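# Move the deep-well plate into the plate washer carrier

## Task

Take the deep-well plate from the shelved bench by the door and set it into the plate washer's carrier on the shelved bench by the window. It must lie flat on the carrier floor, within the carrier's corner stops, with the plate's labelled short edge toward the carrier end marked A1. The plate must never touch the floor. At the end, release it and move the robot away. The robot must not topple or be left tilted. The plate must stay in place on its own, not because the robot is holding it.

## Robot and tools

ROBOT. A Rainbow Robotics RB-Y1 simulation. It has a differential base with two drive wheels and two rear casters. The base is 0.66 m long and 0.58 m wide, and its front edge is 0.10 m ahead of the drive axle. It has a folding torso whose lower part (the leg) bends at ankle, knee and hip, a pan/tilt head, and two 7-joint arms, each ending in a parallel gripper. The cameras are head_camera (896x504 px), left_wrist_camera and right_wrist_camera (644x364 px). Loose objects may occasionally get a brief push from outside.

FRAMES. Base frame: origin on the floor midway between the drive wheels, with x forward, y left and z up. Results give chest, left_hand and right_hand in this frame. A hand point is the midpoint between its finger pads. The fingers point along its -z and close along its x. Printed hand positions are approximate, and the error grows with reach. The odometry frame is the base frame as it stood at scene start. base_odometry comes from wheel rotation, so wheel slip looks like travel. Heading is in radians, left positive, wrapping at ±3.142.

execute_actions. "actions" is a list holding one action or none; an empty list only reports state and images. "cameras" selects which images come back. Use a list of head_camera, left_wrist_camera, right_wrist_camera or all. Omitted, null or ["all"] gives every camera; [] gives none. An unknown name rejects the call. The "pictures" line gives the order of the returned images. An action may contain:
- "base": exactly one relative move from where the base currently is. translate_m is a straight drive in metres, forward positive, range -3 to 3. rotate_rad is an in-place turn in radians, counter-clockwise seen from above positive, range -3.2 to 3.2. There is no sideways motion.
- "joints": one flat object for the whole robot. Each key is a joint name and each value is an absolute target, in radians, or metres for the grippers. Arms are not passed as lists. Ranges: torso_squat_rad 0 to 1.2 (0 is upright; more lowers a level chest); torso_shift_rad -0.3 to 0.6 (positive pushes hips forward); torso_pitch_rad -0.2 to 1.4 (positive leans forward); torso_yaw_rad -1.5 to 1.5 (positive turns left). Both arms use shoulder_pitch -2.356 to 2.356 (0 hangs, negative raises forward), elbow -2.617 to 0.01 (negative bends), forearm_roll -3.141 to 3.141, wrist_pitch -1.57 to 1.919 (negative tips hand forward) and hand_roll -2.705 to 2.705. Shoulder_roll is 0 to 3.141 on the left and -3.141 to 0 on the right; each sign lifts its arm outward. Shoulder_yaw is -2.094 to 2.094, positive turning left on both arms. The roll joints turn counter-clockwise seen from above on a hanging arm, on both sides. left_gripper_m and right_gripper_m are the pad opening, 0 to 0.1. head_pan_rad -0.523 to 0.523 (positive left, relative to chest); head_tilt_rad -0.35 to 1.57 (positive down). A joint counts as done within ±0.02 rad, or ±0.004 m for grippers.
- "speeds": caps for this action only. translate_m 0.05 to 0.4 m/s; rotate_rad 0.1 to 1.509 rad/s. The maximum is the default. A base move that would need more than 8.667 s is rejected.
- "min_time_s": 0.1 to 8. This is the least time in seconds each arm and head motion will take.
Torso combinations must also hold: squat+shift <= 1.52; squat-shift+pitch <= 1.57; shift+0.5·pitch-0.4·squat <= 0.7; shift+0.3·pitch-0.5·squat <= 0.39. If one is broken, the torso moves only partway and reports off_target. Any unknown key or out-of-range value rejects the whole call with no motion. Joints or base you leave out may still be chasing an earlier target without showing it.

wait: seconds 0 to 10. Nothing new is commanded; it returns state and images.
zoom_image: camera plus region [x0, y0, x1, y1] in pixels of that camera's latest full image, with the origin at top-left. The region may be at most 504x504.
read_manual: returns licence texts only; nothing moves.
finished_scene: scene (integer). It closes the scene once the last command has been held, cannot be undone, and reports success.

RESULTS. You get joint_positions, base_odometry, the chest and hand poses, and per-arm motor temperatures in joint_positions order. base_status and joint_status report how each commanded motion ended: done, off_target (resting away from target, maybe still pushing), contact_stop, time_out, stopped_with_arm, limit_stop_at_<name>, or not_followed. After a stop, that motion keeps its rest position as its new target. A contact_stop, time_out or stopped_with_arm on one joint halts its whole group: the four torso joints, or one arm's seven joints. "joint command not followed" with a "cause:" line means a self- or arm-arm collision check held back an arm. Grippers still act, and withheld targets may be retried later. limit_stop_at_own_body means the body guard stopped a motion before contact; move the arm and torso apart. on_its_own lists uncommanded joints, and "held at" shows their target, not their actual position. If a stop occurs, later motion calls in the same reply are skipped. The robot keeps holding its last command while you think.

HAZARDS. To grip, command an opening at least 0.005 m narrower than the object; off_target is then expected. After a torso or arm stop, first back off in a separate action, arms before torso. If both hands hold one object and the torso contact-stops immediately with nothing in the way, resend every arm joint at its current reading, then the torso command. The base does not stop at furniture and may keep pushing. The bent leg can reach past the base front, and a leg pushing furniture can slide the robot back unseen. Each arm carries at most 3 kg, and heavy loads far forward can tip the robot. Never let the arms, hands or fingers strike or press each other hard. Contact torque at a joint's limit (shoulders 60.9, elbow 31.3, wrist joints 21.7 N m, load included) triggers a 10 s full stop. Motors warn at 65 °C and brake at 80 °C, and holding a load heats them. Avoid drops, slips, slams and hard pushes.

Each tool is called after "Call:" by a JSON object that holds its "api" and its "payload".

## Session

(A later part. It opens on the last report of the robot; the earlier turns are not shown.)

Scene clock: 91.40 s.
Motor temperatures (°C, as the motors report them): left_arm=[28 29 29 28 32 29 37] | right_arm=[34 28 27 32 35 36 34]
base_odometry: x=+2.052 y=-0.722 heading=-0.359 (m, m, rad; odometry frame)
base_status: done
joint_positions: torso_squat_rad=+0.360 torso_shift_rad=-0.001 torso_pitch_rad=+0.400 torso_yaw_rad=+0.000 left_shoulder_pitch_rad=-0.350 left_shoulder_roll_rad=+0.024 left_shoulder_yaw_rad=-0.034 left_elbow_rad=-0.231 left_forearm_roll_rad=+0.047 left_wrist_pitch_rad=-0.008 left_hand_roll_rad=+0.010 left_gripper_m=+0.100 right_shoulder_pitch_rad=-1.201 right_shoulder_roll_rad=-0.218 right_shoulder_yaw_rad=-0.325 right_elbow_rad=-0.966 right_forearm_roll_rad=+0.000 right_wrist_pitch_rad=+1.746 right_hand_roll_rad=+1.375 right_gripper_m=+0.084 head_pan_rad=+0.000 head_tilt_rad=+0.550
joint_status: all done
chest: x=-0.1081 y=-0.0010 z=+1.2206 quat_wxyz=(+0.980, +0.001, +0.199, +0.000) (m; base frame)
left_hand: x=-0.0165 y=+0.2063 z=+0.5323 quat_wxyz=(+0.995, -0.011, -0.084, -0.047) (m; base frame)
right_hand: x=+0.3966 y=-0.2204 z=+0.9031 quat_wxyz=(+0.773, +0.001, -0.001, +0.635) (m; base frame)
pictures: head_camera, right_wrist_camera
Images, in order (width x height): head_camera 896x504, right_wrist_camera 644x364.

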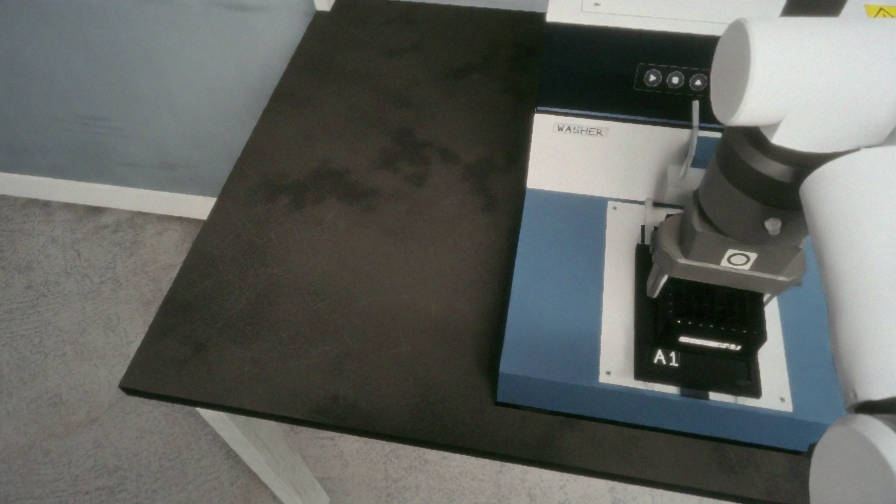

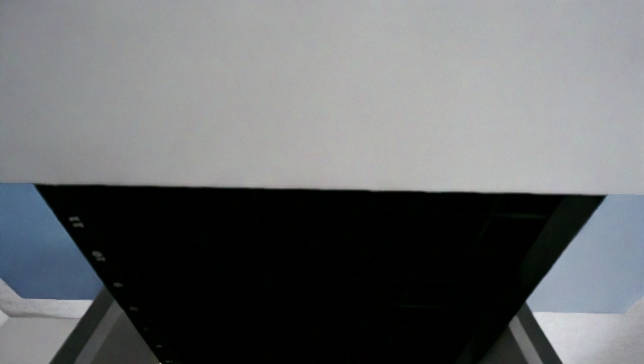

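Call:
{"api": "execute_actions", "payload": {"actions": [{"base":{"translate_m":-0.015}}], "cameras": ["head_camera","right_wrist_camera"]}}

Call:
{"api": "zoom_image", "payload": {"camera": "head_camera", "region": [560, 180, 860, 440]}}

Scene clock: 94.33 s.
Motor temperatures (°C, as the motors report them): left_arm=[28 29 29 28 32 29 37] | right_arm=[34 28 27 32 35 36 34]
base_odometry: x=+2.038 y=-0.717 heading=-0.360 (m, m, rad; odometry frame)
base_status: done
joint_positions: torso_squat_rad=+0.360 torso_shift_rad=-0.001 torso_pitch_rad=+0.400 torso_yaw_rad=+0.000 left_shoulder_pitch_rad=-0.350 left_shoulder_roll_rad=+0.024 left_shoulder_yaw_rad=-0.034 left_elbow_rad=-0.231 left_forearm_roll_rad=+0.047 left_wrist_pitch_rad=-0.008 left_hand_roll_rad=+0.010 left_gripper_m=+0.100 right_shoulder_pitch_rad=-1.201 right_shoulder_roll_rad=-0.218 right_shoulder_yaw_rad=-0.325 right_elbow_rad=-0.966 right_forearm_roll_rad=+0.000 right_wrist_pitch_rad=+1.746 right_hand_roll_rad=+1.375 right_gripper_m=+0.084 head_pan_rad=+0.000 head_tilt_rad=+0.550
joint_status: not commanded
chest: x=-0.1081 y=-0.0010 z=+1.2206 quat_wxyz=(+0.980, +0.001, +0.199, +0.000) (m; base frame)
left_hand: x=-0.0166 y=+0.2064 z=+0.5323 quat_wxyz=(+0.995, -0.011, -0.084, -0.047) (m; base frame)
right_hand: x=+0.3965 y=-0.2204 z=+0.9031 quat_wxyz=(+0.773, +0.001, -0.001, +0.635) (m; base frame)
pictures: head_camera, right_wrist_camera
Images, in order (width x height): head_camera 896x504, right_wrist_camera 644x364.

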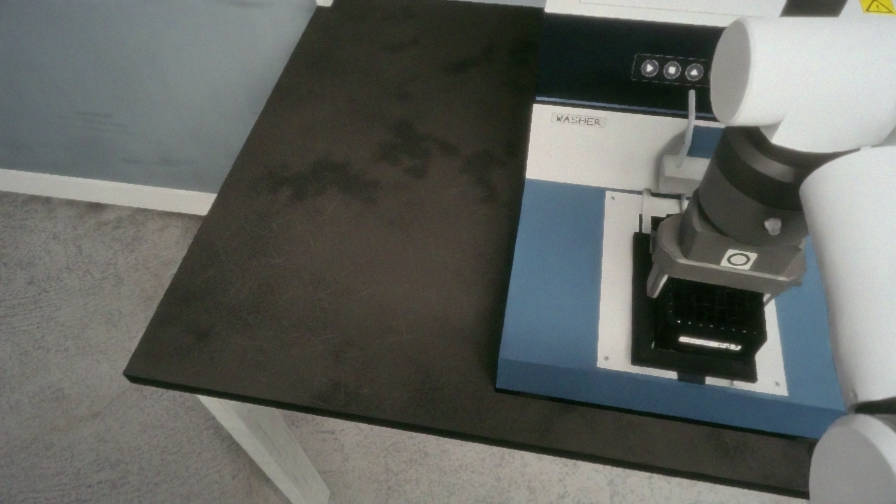

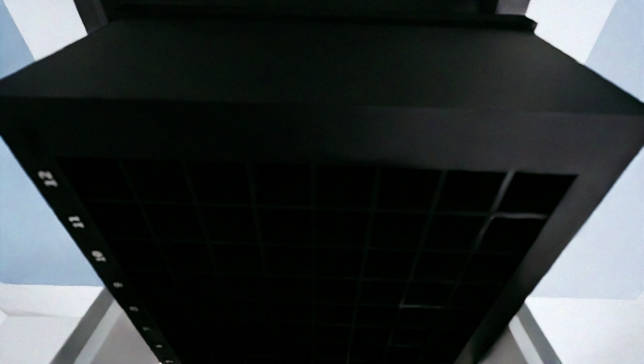

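Region (560, 180, 860, 440) of head_camera's 896x504 image, scaled by 1.680, with more detail than that image has; it fills the top 437 rows of this view, and the rest is white.

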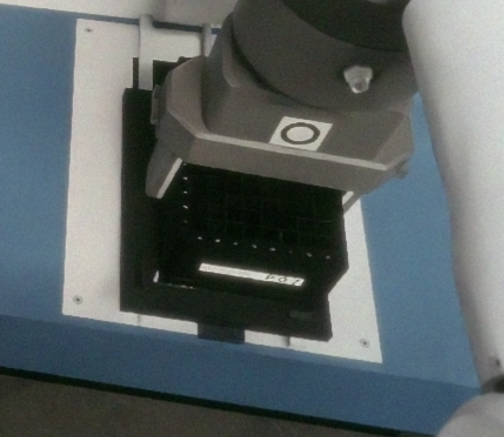

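Call:
{"api": "execute_actions", "payload": {"actions": [{"base":{"rotate_rad":0.013},"joints":{"right_hand_roll_rad":1.365,"torso_squat_rad":0.375}}], "cameras": ["head_camera","right_wrist_camera"]}}

Call:
{"api": "zoom_image", "payload": {"camera": "head_camera", "region": [560, 180, 860, 440]}}

Scene clock: 96.17 s.
Motor temperatures (°C, as the motors report them): left_arm=[28 29 29 28 32 29 37] | right_arm=[34 28 27 32 35 36 34]
base_odometry: x=+2.038 y=-0.717 heading=-0.348 (m, m, rad; odometry frame)
base_status: done
joint_positions: torso_squat_rad=+0.375 torso_shift_rad=-0.001 torso_pitch_rad=+0.400 torso_yaw_rad=+0.000 left_shoulder_pitch_rad=-0.350 left_shoulder_roll_rad=+0.024 left_shoulder_yaw_rad=-0.034 left_elbow_rad=-0.231 left_forearm_roll_rad=+0.047 left_wrist_pitch_rad=-0.008 left_hand_roll_rad=+0.010 left_gripper_m=+0.100 right_shoulder_pitch_rad=-1.201 right_shoulder_roll_rad=-0.218 right_shoulder_yaw_rad=-0.325 right_elbow_rad=-0.966 right_forearm_roll_rad=+0.000 right_wrist_pitch_rad=+1.746 right_hand_roll_rad=+1.365 right_gripper_m=+0.084 head_pan_rad=+0.000 head_tilt_rad=+0.550
joint_status: all done
chest: x=-0.1081 y=-0.0010 z=+1.2169 quat_wxyz=(+0.980, +0.001, +0.199, +0.000) (m; base frame)
left_hand: x=-0.0166 y=+0.2064 z=+0.5286 quat_wxyz=(+0.995, -0.011, -0.084, -0.047) (m; base frame)
right_hand: x=+0.3966 y=-0.2205 z=+0.8993 quat_wxyz=(+0.776, +0.001, -0.001, +0.631) (m; base frame)
pictures: head_camera, right_wrist_camera
Images, in order (width x height): head_camera 896x504, right_wrist_camera 644x364.

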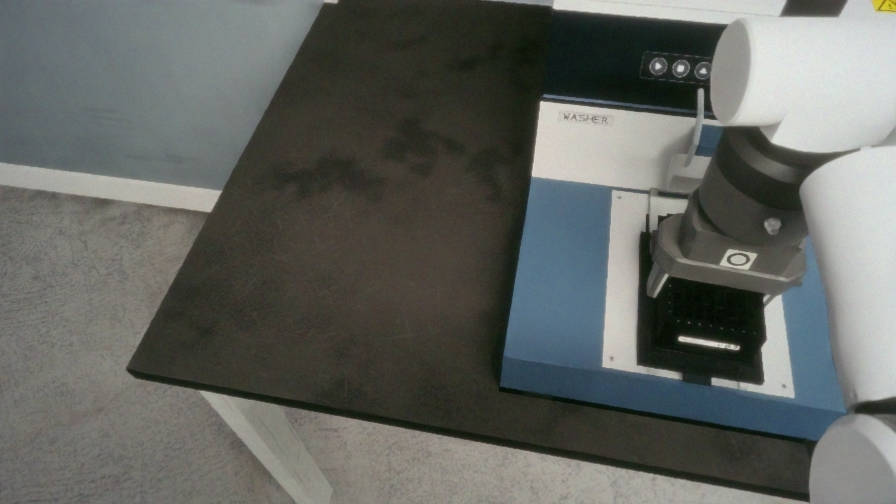

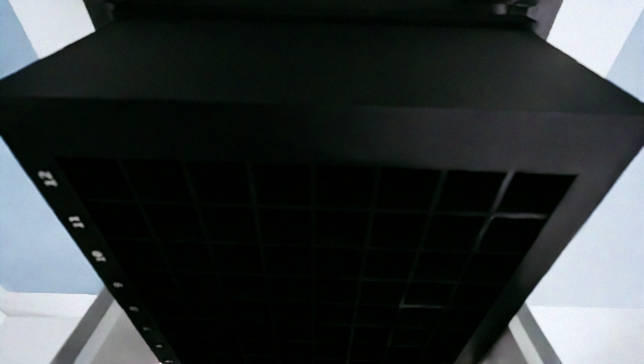

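Region (560, 180, 860, 440) of head_camera's 896x504 image, scaled by 1.680, with more detail than that image has; it fills the top 437 rows of this view, and the rest is white.

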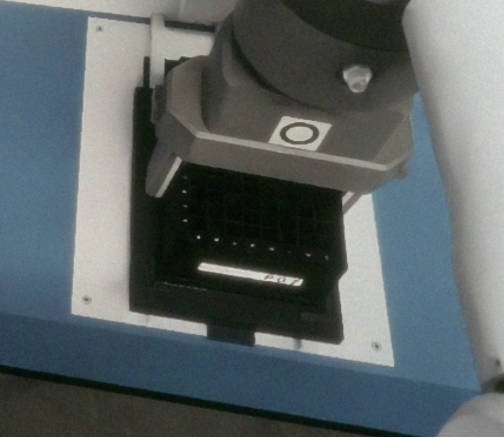

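Call:
{"api": "execute_actions", "payload": {"actions": [{"base":{"translate_m":-0.005}}], "cameras": []}}

Call:
{"api": "execute_actions", "payload": {"actions": [{"joints":{"torso_squat_rad":0.40}}], "cameras": ["head_camera","right_wrist_camera"]}}

Call:
{"api": "zoom_image", "payload": {"camera": "head_camera", "region": [560, 180, 860, 440]}}

Scene clock: 99.53 s.
Motor temperatures (°C, as the motors report them): left_arm=[28 29 29 28 32 29 37] | right_arm=[34 28 27 32 35 36 34]
base_odometry: x=+2.033 y=-0.715 heading=-0.348 (m, m, rad; odometry frame)
base_status: done
joint_positions: torso_squat_rad=+0.375 torso_shift_rad=-0.001 torso_pitch_rad=+0.400 torso_yaw_rad=+0.000 left_shoulder_pitch_rad=-0.350 left_shoulder_roll_rad=+0.024 left_shoulder_yaw_rad=-0.034 left_elbow_rad=-0.231 left_forearm_roll_rad=+0.047 left_wrist_pitch_rad=-0.008 left_hand_roll_rad=+0.010 left_gripper_m=+0.100 right_shoulder_pitch_rad=-1.201 right_shoulder_roll_rad=-0.218 right_shoulder_yaw_rad=-0.325 right_elbow_rad=-0.966 right_forearm_roll_rad=+0.000 right_wrist_pitch_rad=+1.746 right_hand_roll_rad=+1.365 right_gripper_m=+0.084 head_pan_rad=+0.000 head_tilt_rad=+0.550
joint_status: not commanded
chest: x=-0.1081 y=-0.0010 z=+1.2169 quat_wxyz=(+0.980, +0.001, +0.199, +0.000) (m; base frame)
left_hand: x=-0.0166 y=+0.2064 z=+0.5285 quat_wxyz=(+0.995, -0.011, -0.084, -0.047) (m; base frame)
right_hand: x=+0.3966 y=-0.2204 z=+0.8993 quat_wxyz=(+0.776, +0.001, -0.001, +0.631) (m; base frame)
pictures: none
No camera images: the call's "cameras" was empty. Leave "cameras" out to get every camera's image.

Scene clock: 100.23 s.
Motor temperatures (°C, as the motors report them): left_arm=[28 29 29 28 32 29 37] | right_arm=[34 28 27 32 35 36 34]
base_odometry: x=+2.033 y=-0.715 heading=-0.348 (m, m, rad; odometry frame)
base_status: not commanded
joint_positions: torso_squat_rad=+0.400 torso_shift_rad=-0.001 torso_pitch_rad=+0.399 torso_yaw_rad=+0.000 left_shoulder_pitch_rad=-0.350 left_shoulder_roll_rad=+0.024 left_shoulder_yaw_rad=-0.034 left_elbow_rad=-0.231 left_forearm_roll_rad=+0.047 left_wrist_pitch_rad=-0.008 left_hand_roll_rad=+0.010 left_gripper_m=+0.100 right_shoulder_pitch_rad=-1.203 right_shoulder_roll_rad=-0.218 right_shoulder_yaw_rad=-0.325 right_elbow_rad=-0.967 right_forearm_roll_rad=+0.000 right_wrist_pitch_rad=+1.746 right_hand_roll_rad=+1.365 right_gripper_m=+0.084 head_pan_rad=+0.000 head_tilt_rad=+0.550
joint_status: all done
chest: x=-0.1085 y=-0.0009 z=+1.2103 quat_wxyz=(+0.980, +0.001, +0.198, +0.000) (m; base frame)
left_hand: x=-0.0165 y=+0.2064 z=+0.5221 quat_wxyz=(+0.995, -0.011, -0.084, -0.047) (m; base frame)
right_hand: x=+0.3971 y=-0.2201 z=+0.8941 quat_wxyz=(+0.776, +0.000, -0.002, +0.631) (m; base frame)
pictures: head_camera, right_wrist_camera
Images, in order (width x height): head_camera 896x504, right_wrist_camera 644x364.

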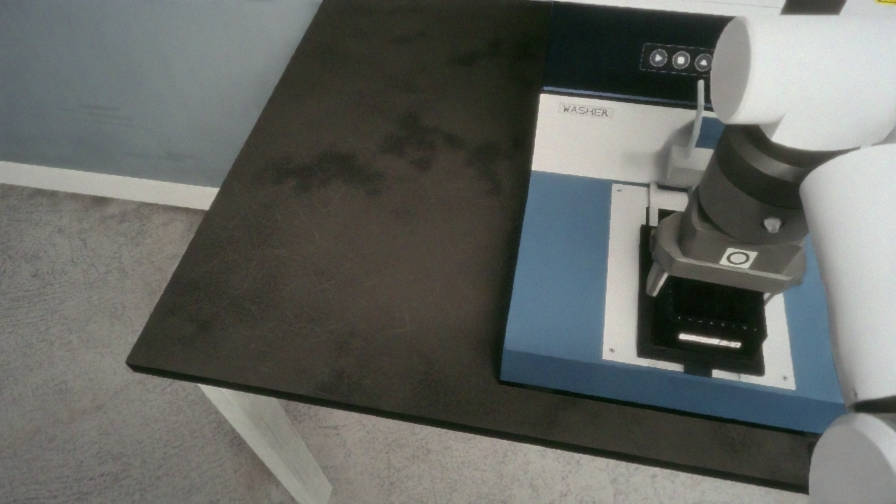

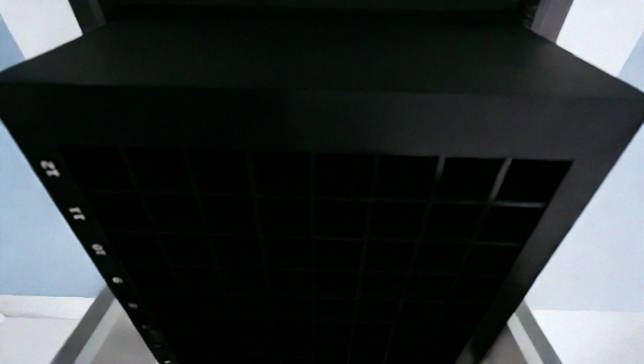

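Region (560, 180, 860, 440) of head_camera's 896x504 image, scaled by 1.680, with more detail than that image has; it fills the top 437 rows of this view, and the rest is white.

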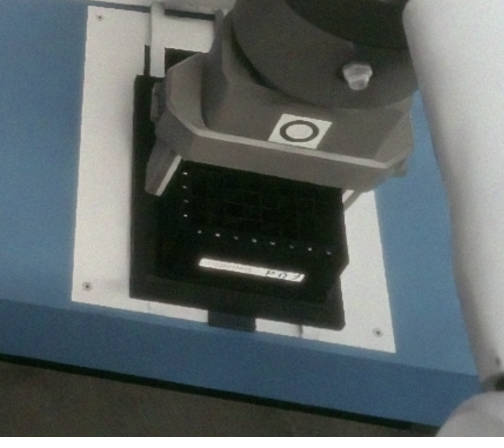

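Call:
{"api": "execute_actions", "payload": {"actions": [{"joints":{"torso_squat_rad":0.385}}], "cameras": []}}

Call:
{"api": "execute_actions", "payload": {"actions": [{"base":{"translate_m":0.005}}], "cameras": []}}

Call:
{"api": "execute_actions", "payload": {"actions": [{"joints":{"torso_squat_rad":0.415}}], "cameras": ["head_camera","right_wrist_camera"]}}

Call:
{"api": "zoom_image", "payload": {"camera": "head_camera", "region": [560, 180, 860, 440]}}

Scene clock: 103.87 s.
Motor temperatures (°C, as the motors report them): left_arm=[28 29 29 28 32 29 37] | right_arm=[34 28 27 32 35 36 34]
base_odometry: x=+2.033 y=-0.715 heading=-0.348 (m, m, rad; odometry frame)
base_status: not commanded
joint_positions: torso_squat_rad=+0.385 torso_shift_rad=-0.001 torso_pitch_rad=+0.400 torso_yaw_rad=+0.000 left_shoulder_pitch_rad=-0.350 left_shoulder_roll_rad=+0.024 left_shoulder_yaw_rad=-0.034 left_elbow_rad=-0.231 left_forearm_roll_rad=+0.047 left_wrist_pitch_rad=-0.008 left_hand_roll_rad=+0.010 left_gripper_m=+0.100 right_shoulder_pitch_rad=-1.202 right_shoulder_roll_rad=-0.218 right_shoulder_yaw_rad=-0.325 right_elbow_rad=-0.966 right_forearm_roll_rad=+0.000 right_wrist_pitch_rad=+1.746 right_hand_roll_rad=+1.365 right_gripper_m=+0.084 head_pan_rad=+0.000 head_tilt_rad=+0.550
joint_status: all done
chest: x=-0.1081 y=-0.0009 z=+1.2143 quat_wxyz=(+0.980, +0.001, +0.199, +0.000) (m; base frame)
left_hand: x=-0.0166 y=+0.2064 z=+0.5259 quat_wxyz=(+0.995, -0.011, -0.084, -0.047) (m; base frame)
right_hand: x=+0.3967 y=-0.2203 z=+0.8969 quat_wxyz=(+0.776, +0.001, -0.001, +0.631) (m; base frame)
pictures: none
No camera images: the call's "cameras" was empty. Leave "cameras" out to get every camera's image.

Scene clock: 104.87 s.
Motor temperatures (°C, as the motors report them): left_arm=[28 29 29 28 32 29 37] | right_arm=[34 28 27 32 35 36 34]
base_odometry: x=+2.038 y=-0.717 heading=-0.349 (m, m, rad; odometry frame)
base_status: done
joint_positions: torso_squat_rad=+0.385 torso_shift_rad=-0.001 torso_pitch_rad=+0.400 torso_yaw_rad=+0.000 left_shoulder_pitch_rad=-0.350 left_shoulder_roll_rad=+0.024 left_shoulder_yaw_rad=-0.034 left_elbow_rad=-0.231 left_forearm_roll_rad=+0.047 left_wrist_pitch_rad=-0.008 left_hand_roll_rad=+0.010 left_gripper_m=+0.100 right_shoulder_pitch_rad=-1.201 right_shoulder_roll_rad=-0.218 right_shoulder_yaw_rad=-0.325 right_elbow_rad=-0.966 right_forearm_roll_rad=+0.000 right_wrist_pitch_rad=+1.746 right_hand_roll_rad=+1.365 right_gripper_m=+0.084 head_pan_rad=+0.000 head_tilt_rad=+0.550
joint_status: not commanded
chest: x=-0.1081 y=-0.0009 z=+1.2143 quat_wxyz=(+0.980, +0.001, +0.199, +0.000) (m; base frame)
left_hand: x=-0.0166 y=+0.2064 z=+0.5259 quat_wxyz=(+0.995, -0.011, -0.084, -0.047) (m; base frame)
right_hand: x=+0.3966 y=-0.2204 z=+0.8968 quat_wxyz=(+0.776, +0.001, -0.001, +0.631) (m; base frame)
pictures: none
No camera images: the call's "cameras" was empty. Leave "cameras" out to get every camera's image.

Scene clock: 105.60 s.
Motor temperatures (°C, as the motors report them): left_arm=[28 29 29 28 32 29 37] | right_arm=[34 28 27 32 35 36 34]
base_odometry: x=+2.038 y=-0.717 heading=-0.349 (m, m, rad; odometry frame)
base_status: not commanded
joint_positions: torso_squat_rad=+0.415 torso_shift_rad=-0.001 torso_pitch_rad=+0.398 torso_yaw_rad=+0.000 left_shoulder_pitch_rad=-0.350 left_shoulder_roll_rad=+0.024 left_shoulder_yaw_rad=-0.034 left_elbow_rad=-0.231 left_forearm_roll_rad=+0.047 left_wrist_pitch_rad=-0.008 left_hand_roll_rad=+0.010 left_gripper_m=+0.100 right_shoulder_pitch_rad=-1.204 right_shoulder_roll_rad=-0.219 right_shoulder_yaw_rad=-0.325 right_elbow_rad=-0.968 right_forearm_roll_rad=+0.000 right_wrist_pitch_rad=+1.747 right_hand_roll_rad=+1.365 right_gripper_m=+0.084 head_pan_rad=+0.000 head_tilt_rad=+0.550
joint_status: all done
chest: x=-0.1089 y=-0.0009 z=+1.2062 quat_wxyz=(+0.980, +0.001, +0.198, +0.000) (m; base frame)
left_hand: x=-0.0163 y=+0.2063 z=+0.5180 quat_wxyz=(+0.995, -0.011, -0.085, -0.047) (m; base frame)
right_hand: x=+0.3974 y=-0.2202 z=+0.8912 quat_wxyz=(+0.776, -0.001, -0.002, +0.631) (m; base frame)
pictures: head_camera, right_wrist_camera
Images, in order (width x height): head_camera 896x504, right_wrist_camera 644x364.

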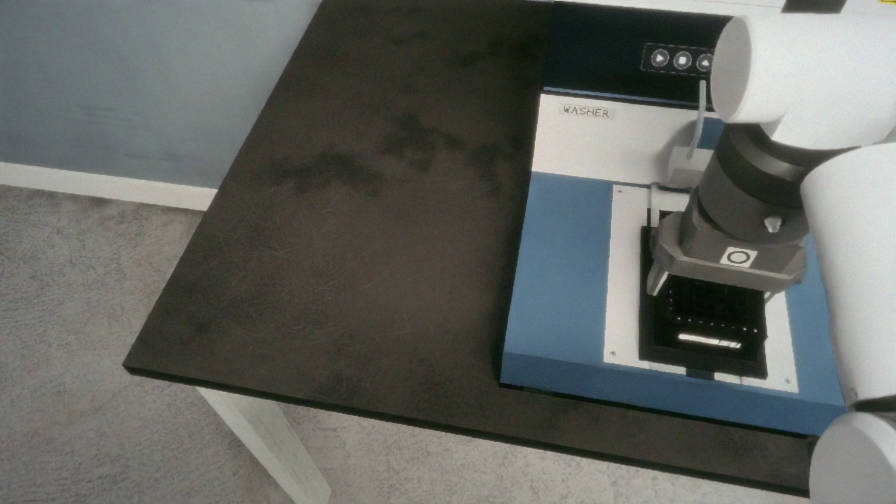

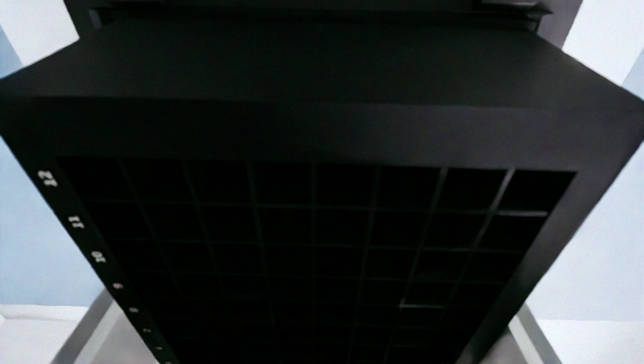

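Region (560, 180, 860, 440) of head_camera's 896x504 image, scaled by 1.680, with more detail than that image has; it fills the top 437 rows of this view, and the rest is white.

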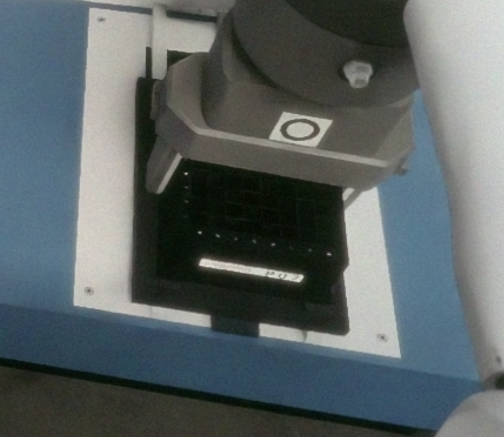

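Call:
{"api": "execute_actions", "payload": {"actions": [{"joints":{"right_gripper_m":0.1}}], "cameras": ["right_wrist_camera"]}}

Call:
{"api": "execute_actions", "payload": {"actions": [{"joints":{"torso_squat_rad":0.0}}], "cameras": ["head_camera","right_wrist_camera"]}}

Call:
{"api": "zoom_image", "payload": {"camera": "head_camera", "region": [560, 200, 860, 460]}}

Scene clock: 108.43 s.
Motor temperatures (°C, as the motors report them): left_arm=[28 29 29 28 32 29 37] | right_arm=[34 28 27 32 35 36 34]
base_odometry: x=+2.038 y=-0.717 heading=-0.348 (m, m, rad; odometry frame)
base_status: not commanded
joint_positions: torso_squat_rad=+0.415 torso_shift_rad=-0.001 torso_pitch_rad=+0.399 torso_yaw_rad=+0.000 left_shoulder_pitch_rad=-0.350 left_shoulder_roll_rad=+0.024 left_shoulder_yaw_rad=-0.034 left_elbow_rad=-0.231 left_forearm_roll_rad=+0.047 left_wrist_pitch_rad=-0.008 left_hand_roll_rad=+0.010 left_gripper_m=+0.100 right_shoulder_pitch_rad=-1.203 right_shoulder_roll_rad=-0.218 right_shoulder_yaw_rad=-0.325 right_elbow_rad=-0.967 right_forearm_roll_rad=+0.000 right_wrist_pitch_rad=+1.746 right_hand_roll_rad=+1.365 right_gripper_m=+0.099 head_pan_rad=+0.000 head_tilt_rad=+0.550
joint_status: all done
chest: x=-0.1085 y=-0.0008 z=+1.2062 quat_wxyz=(+0.980, +0.001, +0.198, +0.000) (m; base frame)
left_hand: x=-0.0164 y=+0.2063 z=+0.5179 quat_wxyz=(+0.995, -0.011, -0.085, -0.047) (m; base frame)
right_hand: x=+0.3974 y=-0.2203 z=+0.8902 quat_wxyz=(+0.776, +0.000, -0.002, +0.631) (m; base frame)
pictures: right_wrist_camera
Images, in order (width x height): right_wrist_camera 644x364.

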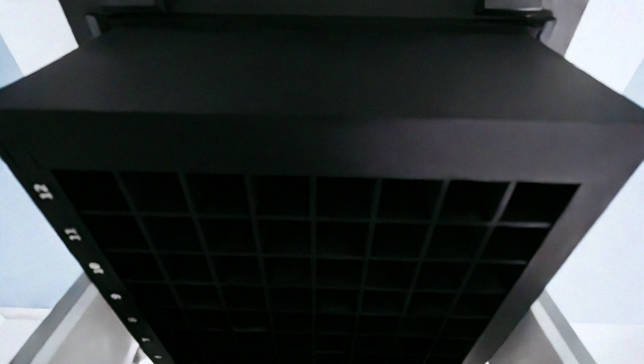

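Scene clock: 110.60 s.
Motor temperatures (°C, as the motors report them): left_arm=[28 29 29 28 32 29 37] | right_arm=[34 28 27 32 35 36 34]
base_odometry: x=+2.038 y=-0.717 heading=-0.349 (m, m, rad; odometry frame)
base_status: not commanded
joint_positions: torso_squat_rad=+0.000 torso_shift_rad=-0.001 torso_pitch_rad=+0.400 torso_yaw_rad=+0.000 left_shoulder_pitch_rad=-0.350 left_shoulder_roll_rad=+0.024 left_shoulder_yaw_rad=-0.034 left_elbow_rad=-0.231 left_forearm_roll_rad=+0.047 left_wrist_pitch_rad=-0.008 left_hand_roll_rad=+0.010 left_gripper_m=+0.100 right_shoulder_pitch_rad=-1.202 right_shoulder_roll_rad=-0.218 right_shoulder_yaw_rad=-0.325 right_elbow_rad=-0.966 right_forearm_roll_rad=+0.000 right_wrist_pitch_rad=+1.746 right_hand_roll_rad=+1.365 right_gripper_m=+0.099 head_pan_rad=+0.000 head_tilt_rad=+0.550
joint_status: all done
chest: x=-0.1081 y=-0.0009 z=+1.2655 quat_wxyz=(+0.980, +0.001, +0.199, +0.000) (m; base frame)
left_hand: x=-0.0166 y=+0.2063 z=+0.5772 quat_wxyz=(+0.995, -0.011, -0.084, -0.047) (m; base frame)
right_hand: x=+0.3968 y=-0.2206 z=+0.9482 quat_wxyz=(+0.776, +0.000, -0.001, +0.631) (m; base frame)
pictures: head_camera, right_wrist_camera
Images, in order (width x height): head_camera 896x504, right_wrist_camera 644x364.

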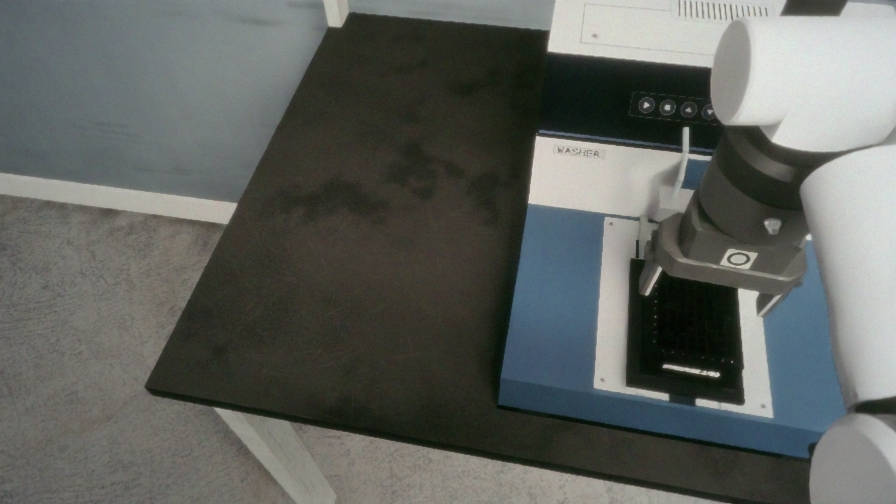

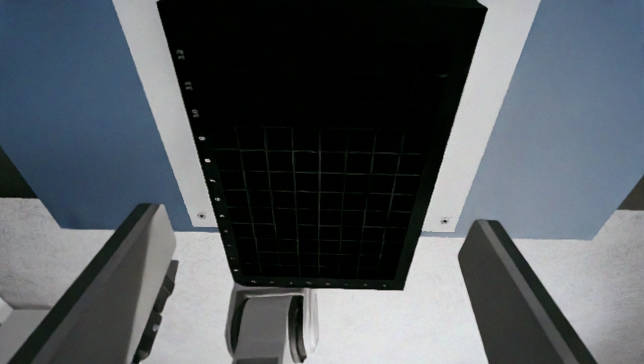

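Region (560, 200, 860, 460) of head_camera's 896x504 image, scaled by 1.680, with more detail than that image has; it fills the top 437 rows of this view, and the rest is white.

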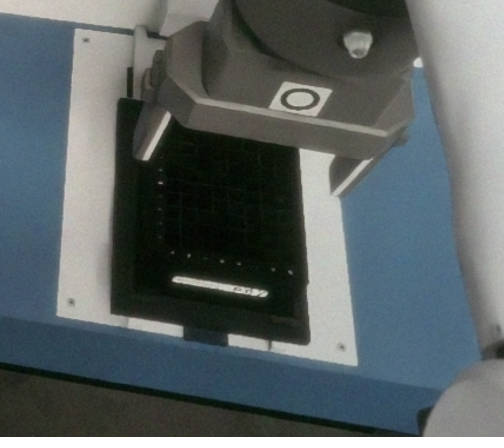

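Call:
{"api": "execute_actions", "payload": {"actions": [{"base":{"translate_m":-0.35},"joints":{"head_tilt_rad":0.3}}], "cameras": ["head_camera"]}}

Call:
{"api": "zoom_image", "payload": {"camera": "head_camera", "region": [500, 150, 750, 400]}}

Scene clock: 115.13 s.
Motor temperatures (°C, as the motors report them): left_arm=[28 29 29 28 32 29 37] | right_arm=[34 28 27 32 35 36 34]
base_odometry: x=+1.709 y=-0.597 heading=-0.348 (m, m, rad; odometry frame)
base_status: done
joint_positions: torso_squat_rad=+0.000 torso_shift_rad=-0.001 torso_pitch_rad=+0.400 torso_yaw_rad=+0.000 left_shoulder_pitch_rad=-0.350 left_shoulder_roll_rad=+0.024 left_shoulder_yaw_rad=-0.034 left_elbow_rad=-0.231 left_forearm_roll_rad=+0.047 left_wrist_pitch_rad=-0.008 left_hand_roll_rad=+0.010 left_gripper_m=+0.100 right_shoulder_pitch_rad=-1.201 right_shoulder_roll_rad=-0.218 right_shoulder_yaw_rad=-0.325 right_elbow_rad=-0.966 right_forearm_roll_rad=+0.000 right_wrist_pitch_rad=+1.746 right_hand_roll_rad=+1.365 right_gripper_m=+0.099 head_pan_rad=+0.000 head_tilt_rad=+0.300
joint_status: all done
chest: x=-0.1082 y=-0.0010 z=+1.2655 quat_wxyz=(+0.980, +0.001, +0.199, +0.000) (m; base frame)
left_hand: x=-0.0166 y=+0.2063 z=+0.5772 quat_wxyz=(+0.995, -0.011, -0.084, -0.047) (m; base frame)
right_hand: x=+0.3966 y=-0.2207 z=+0.9482 quat_wxyz=(+0.776, +0.001, -0.001, +0.631) (m; base frame)
pictures: head_camera
Images, in order (width x height): head_camera 896x504.

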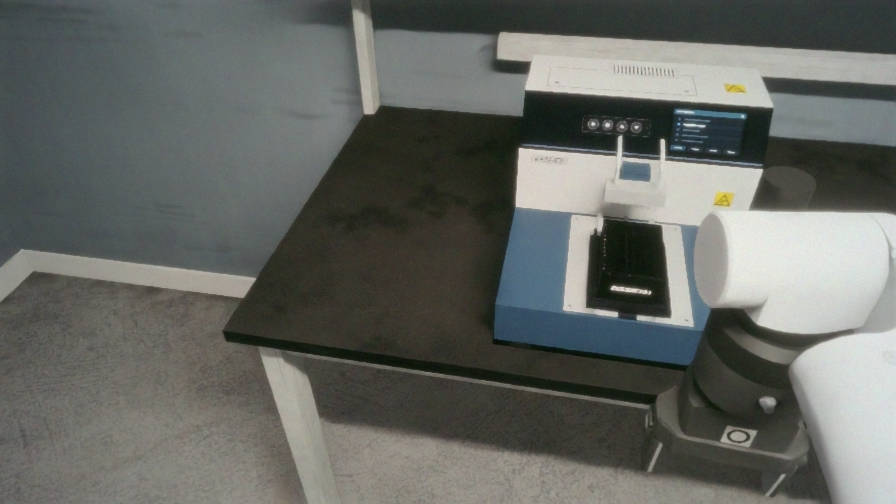

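Region (500, 150, 750, 400) of head_camera's 896x504 image, scaled by 2.016, with more detail than that image has.

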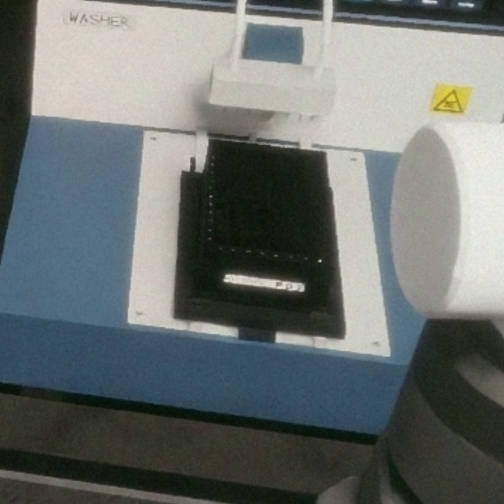

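Call:
{"api": "finished_scene", "payload": {"scene": 1}}

The scene is finished: the task was done.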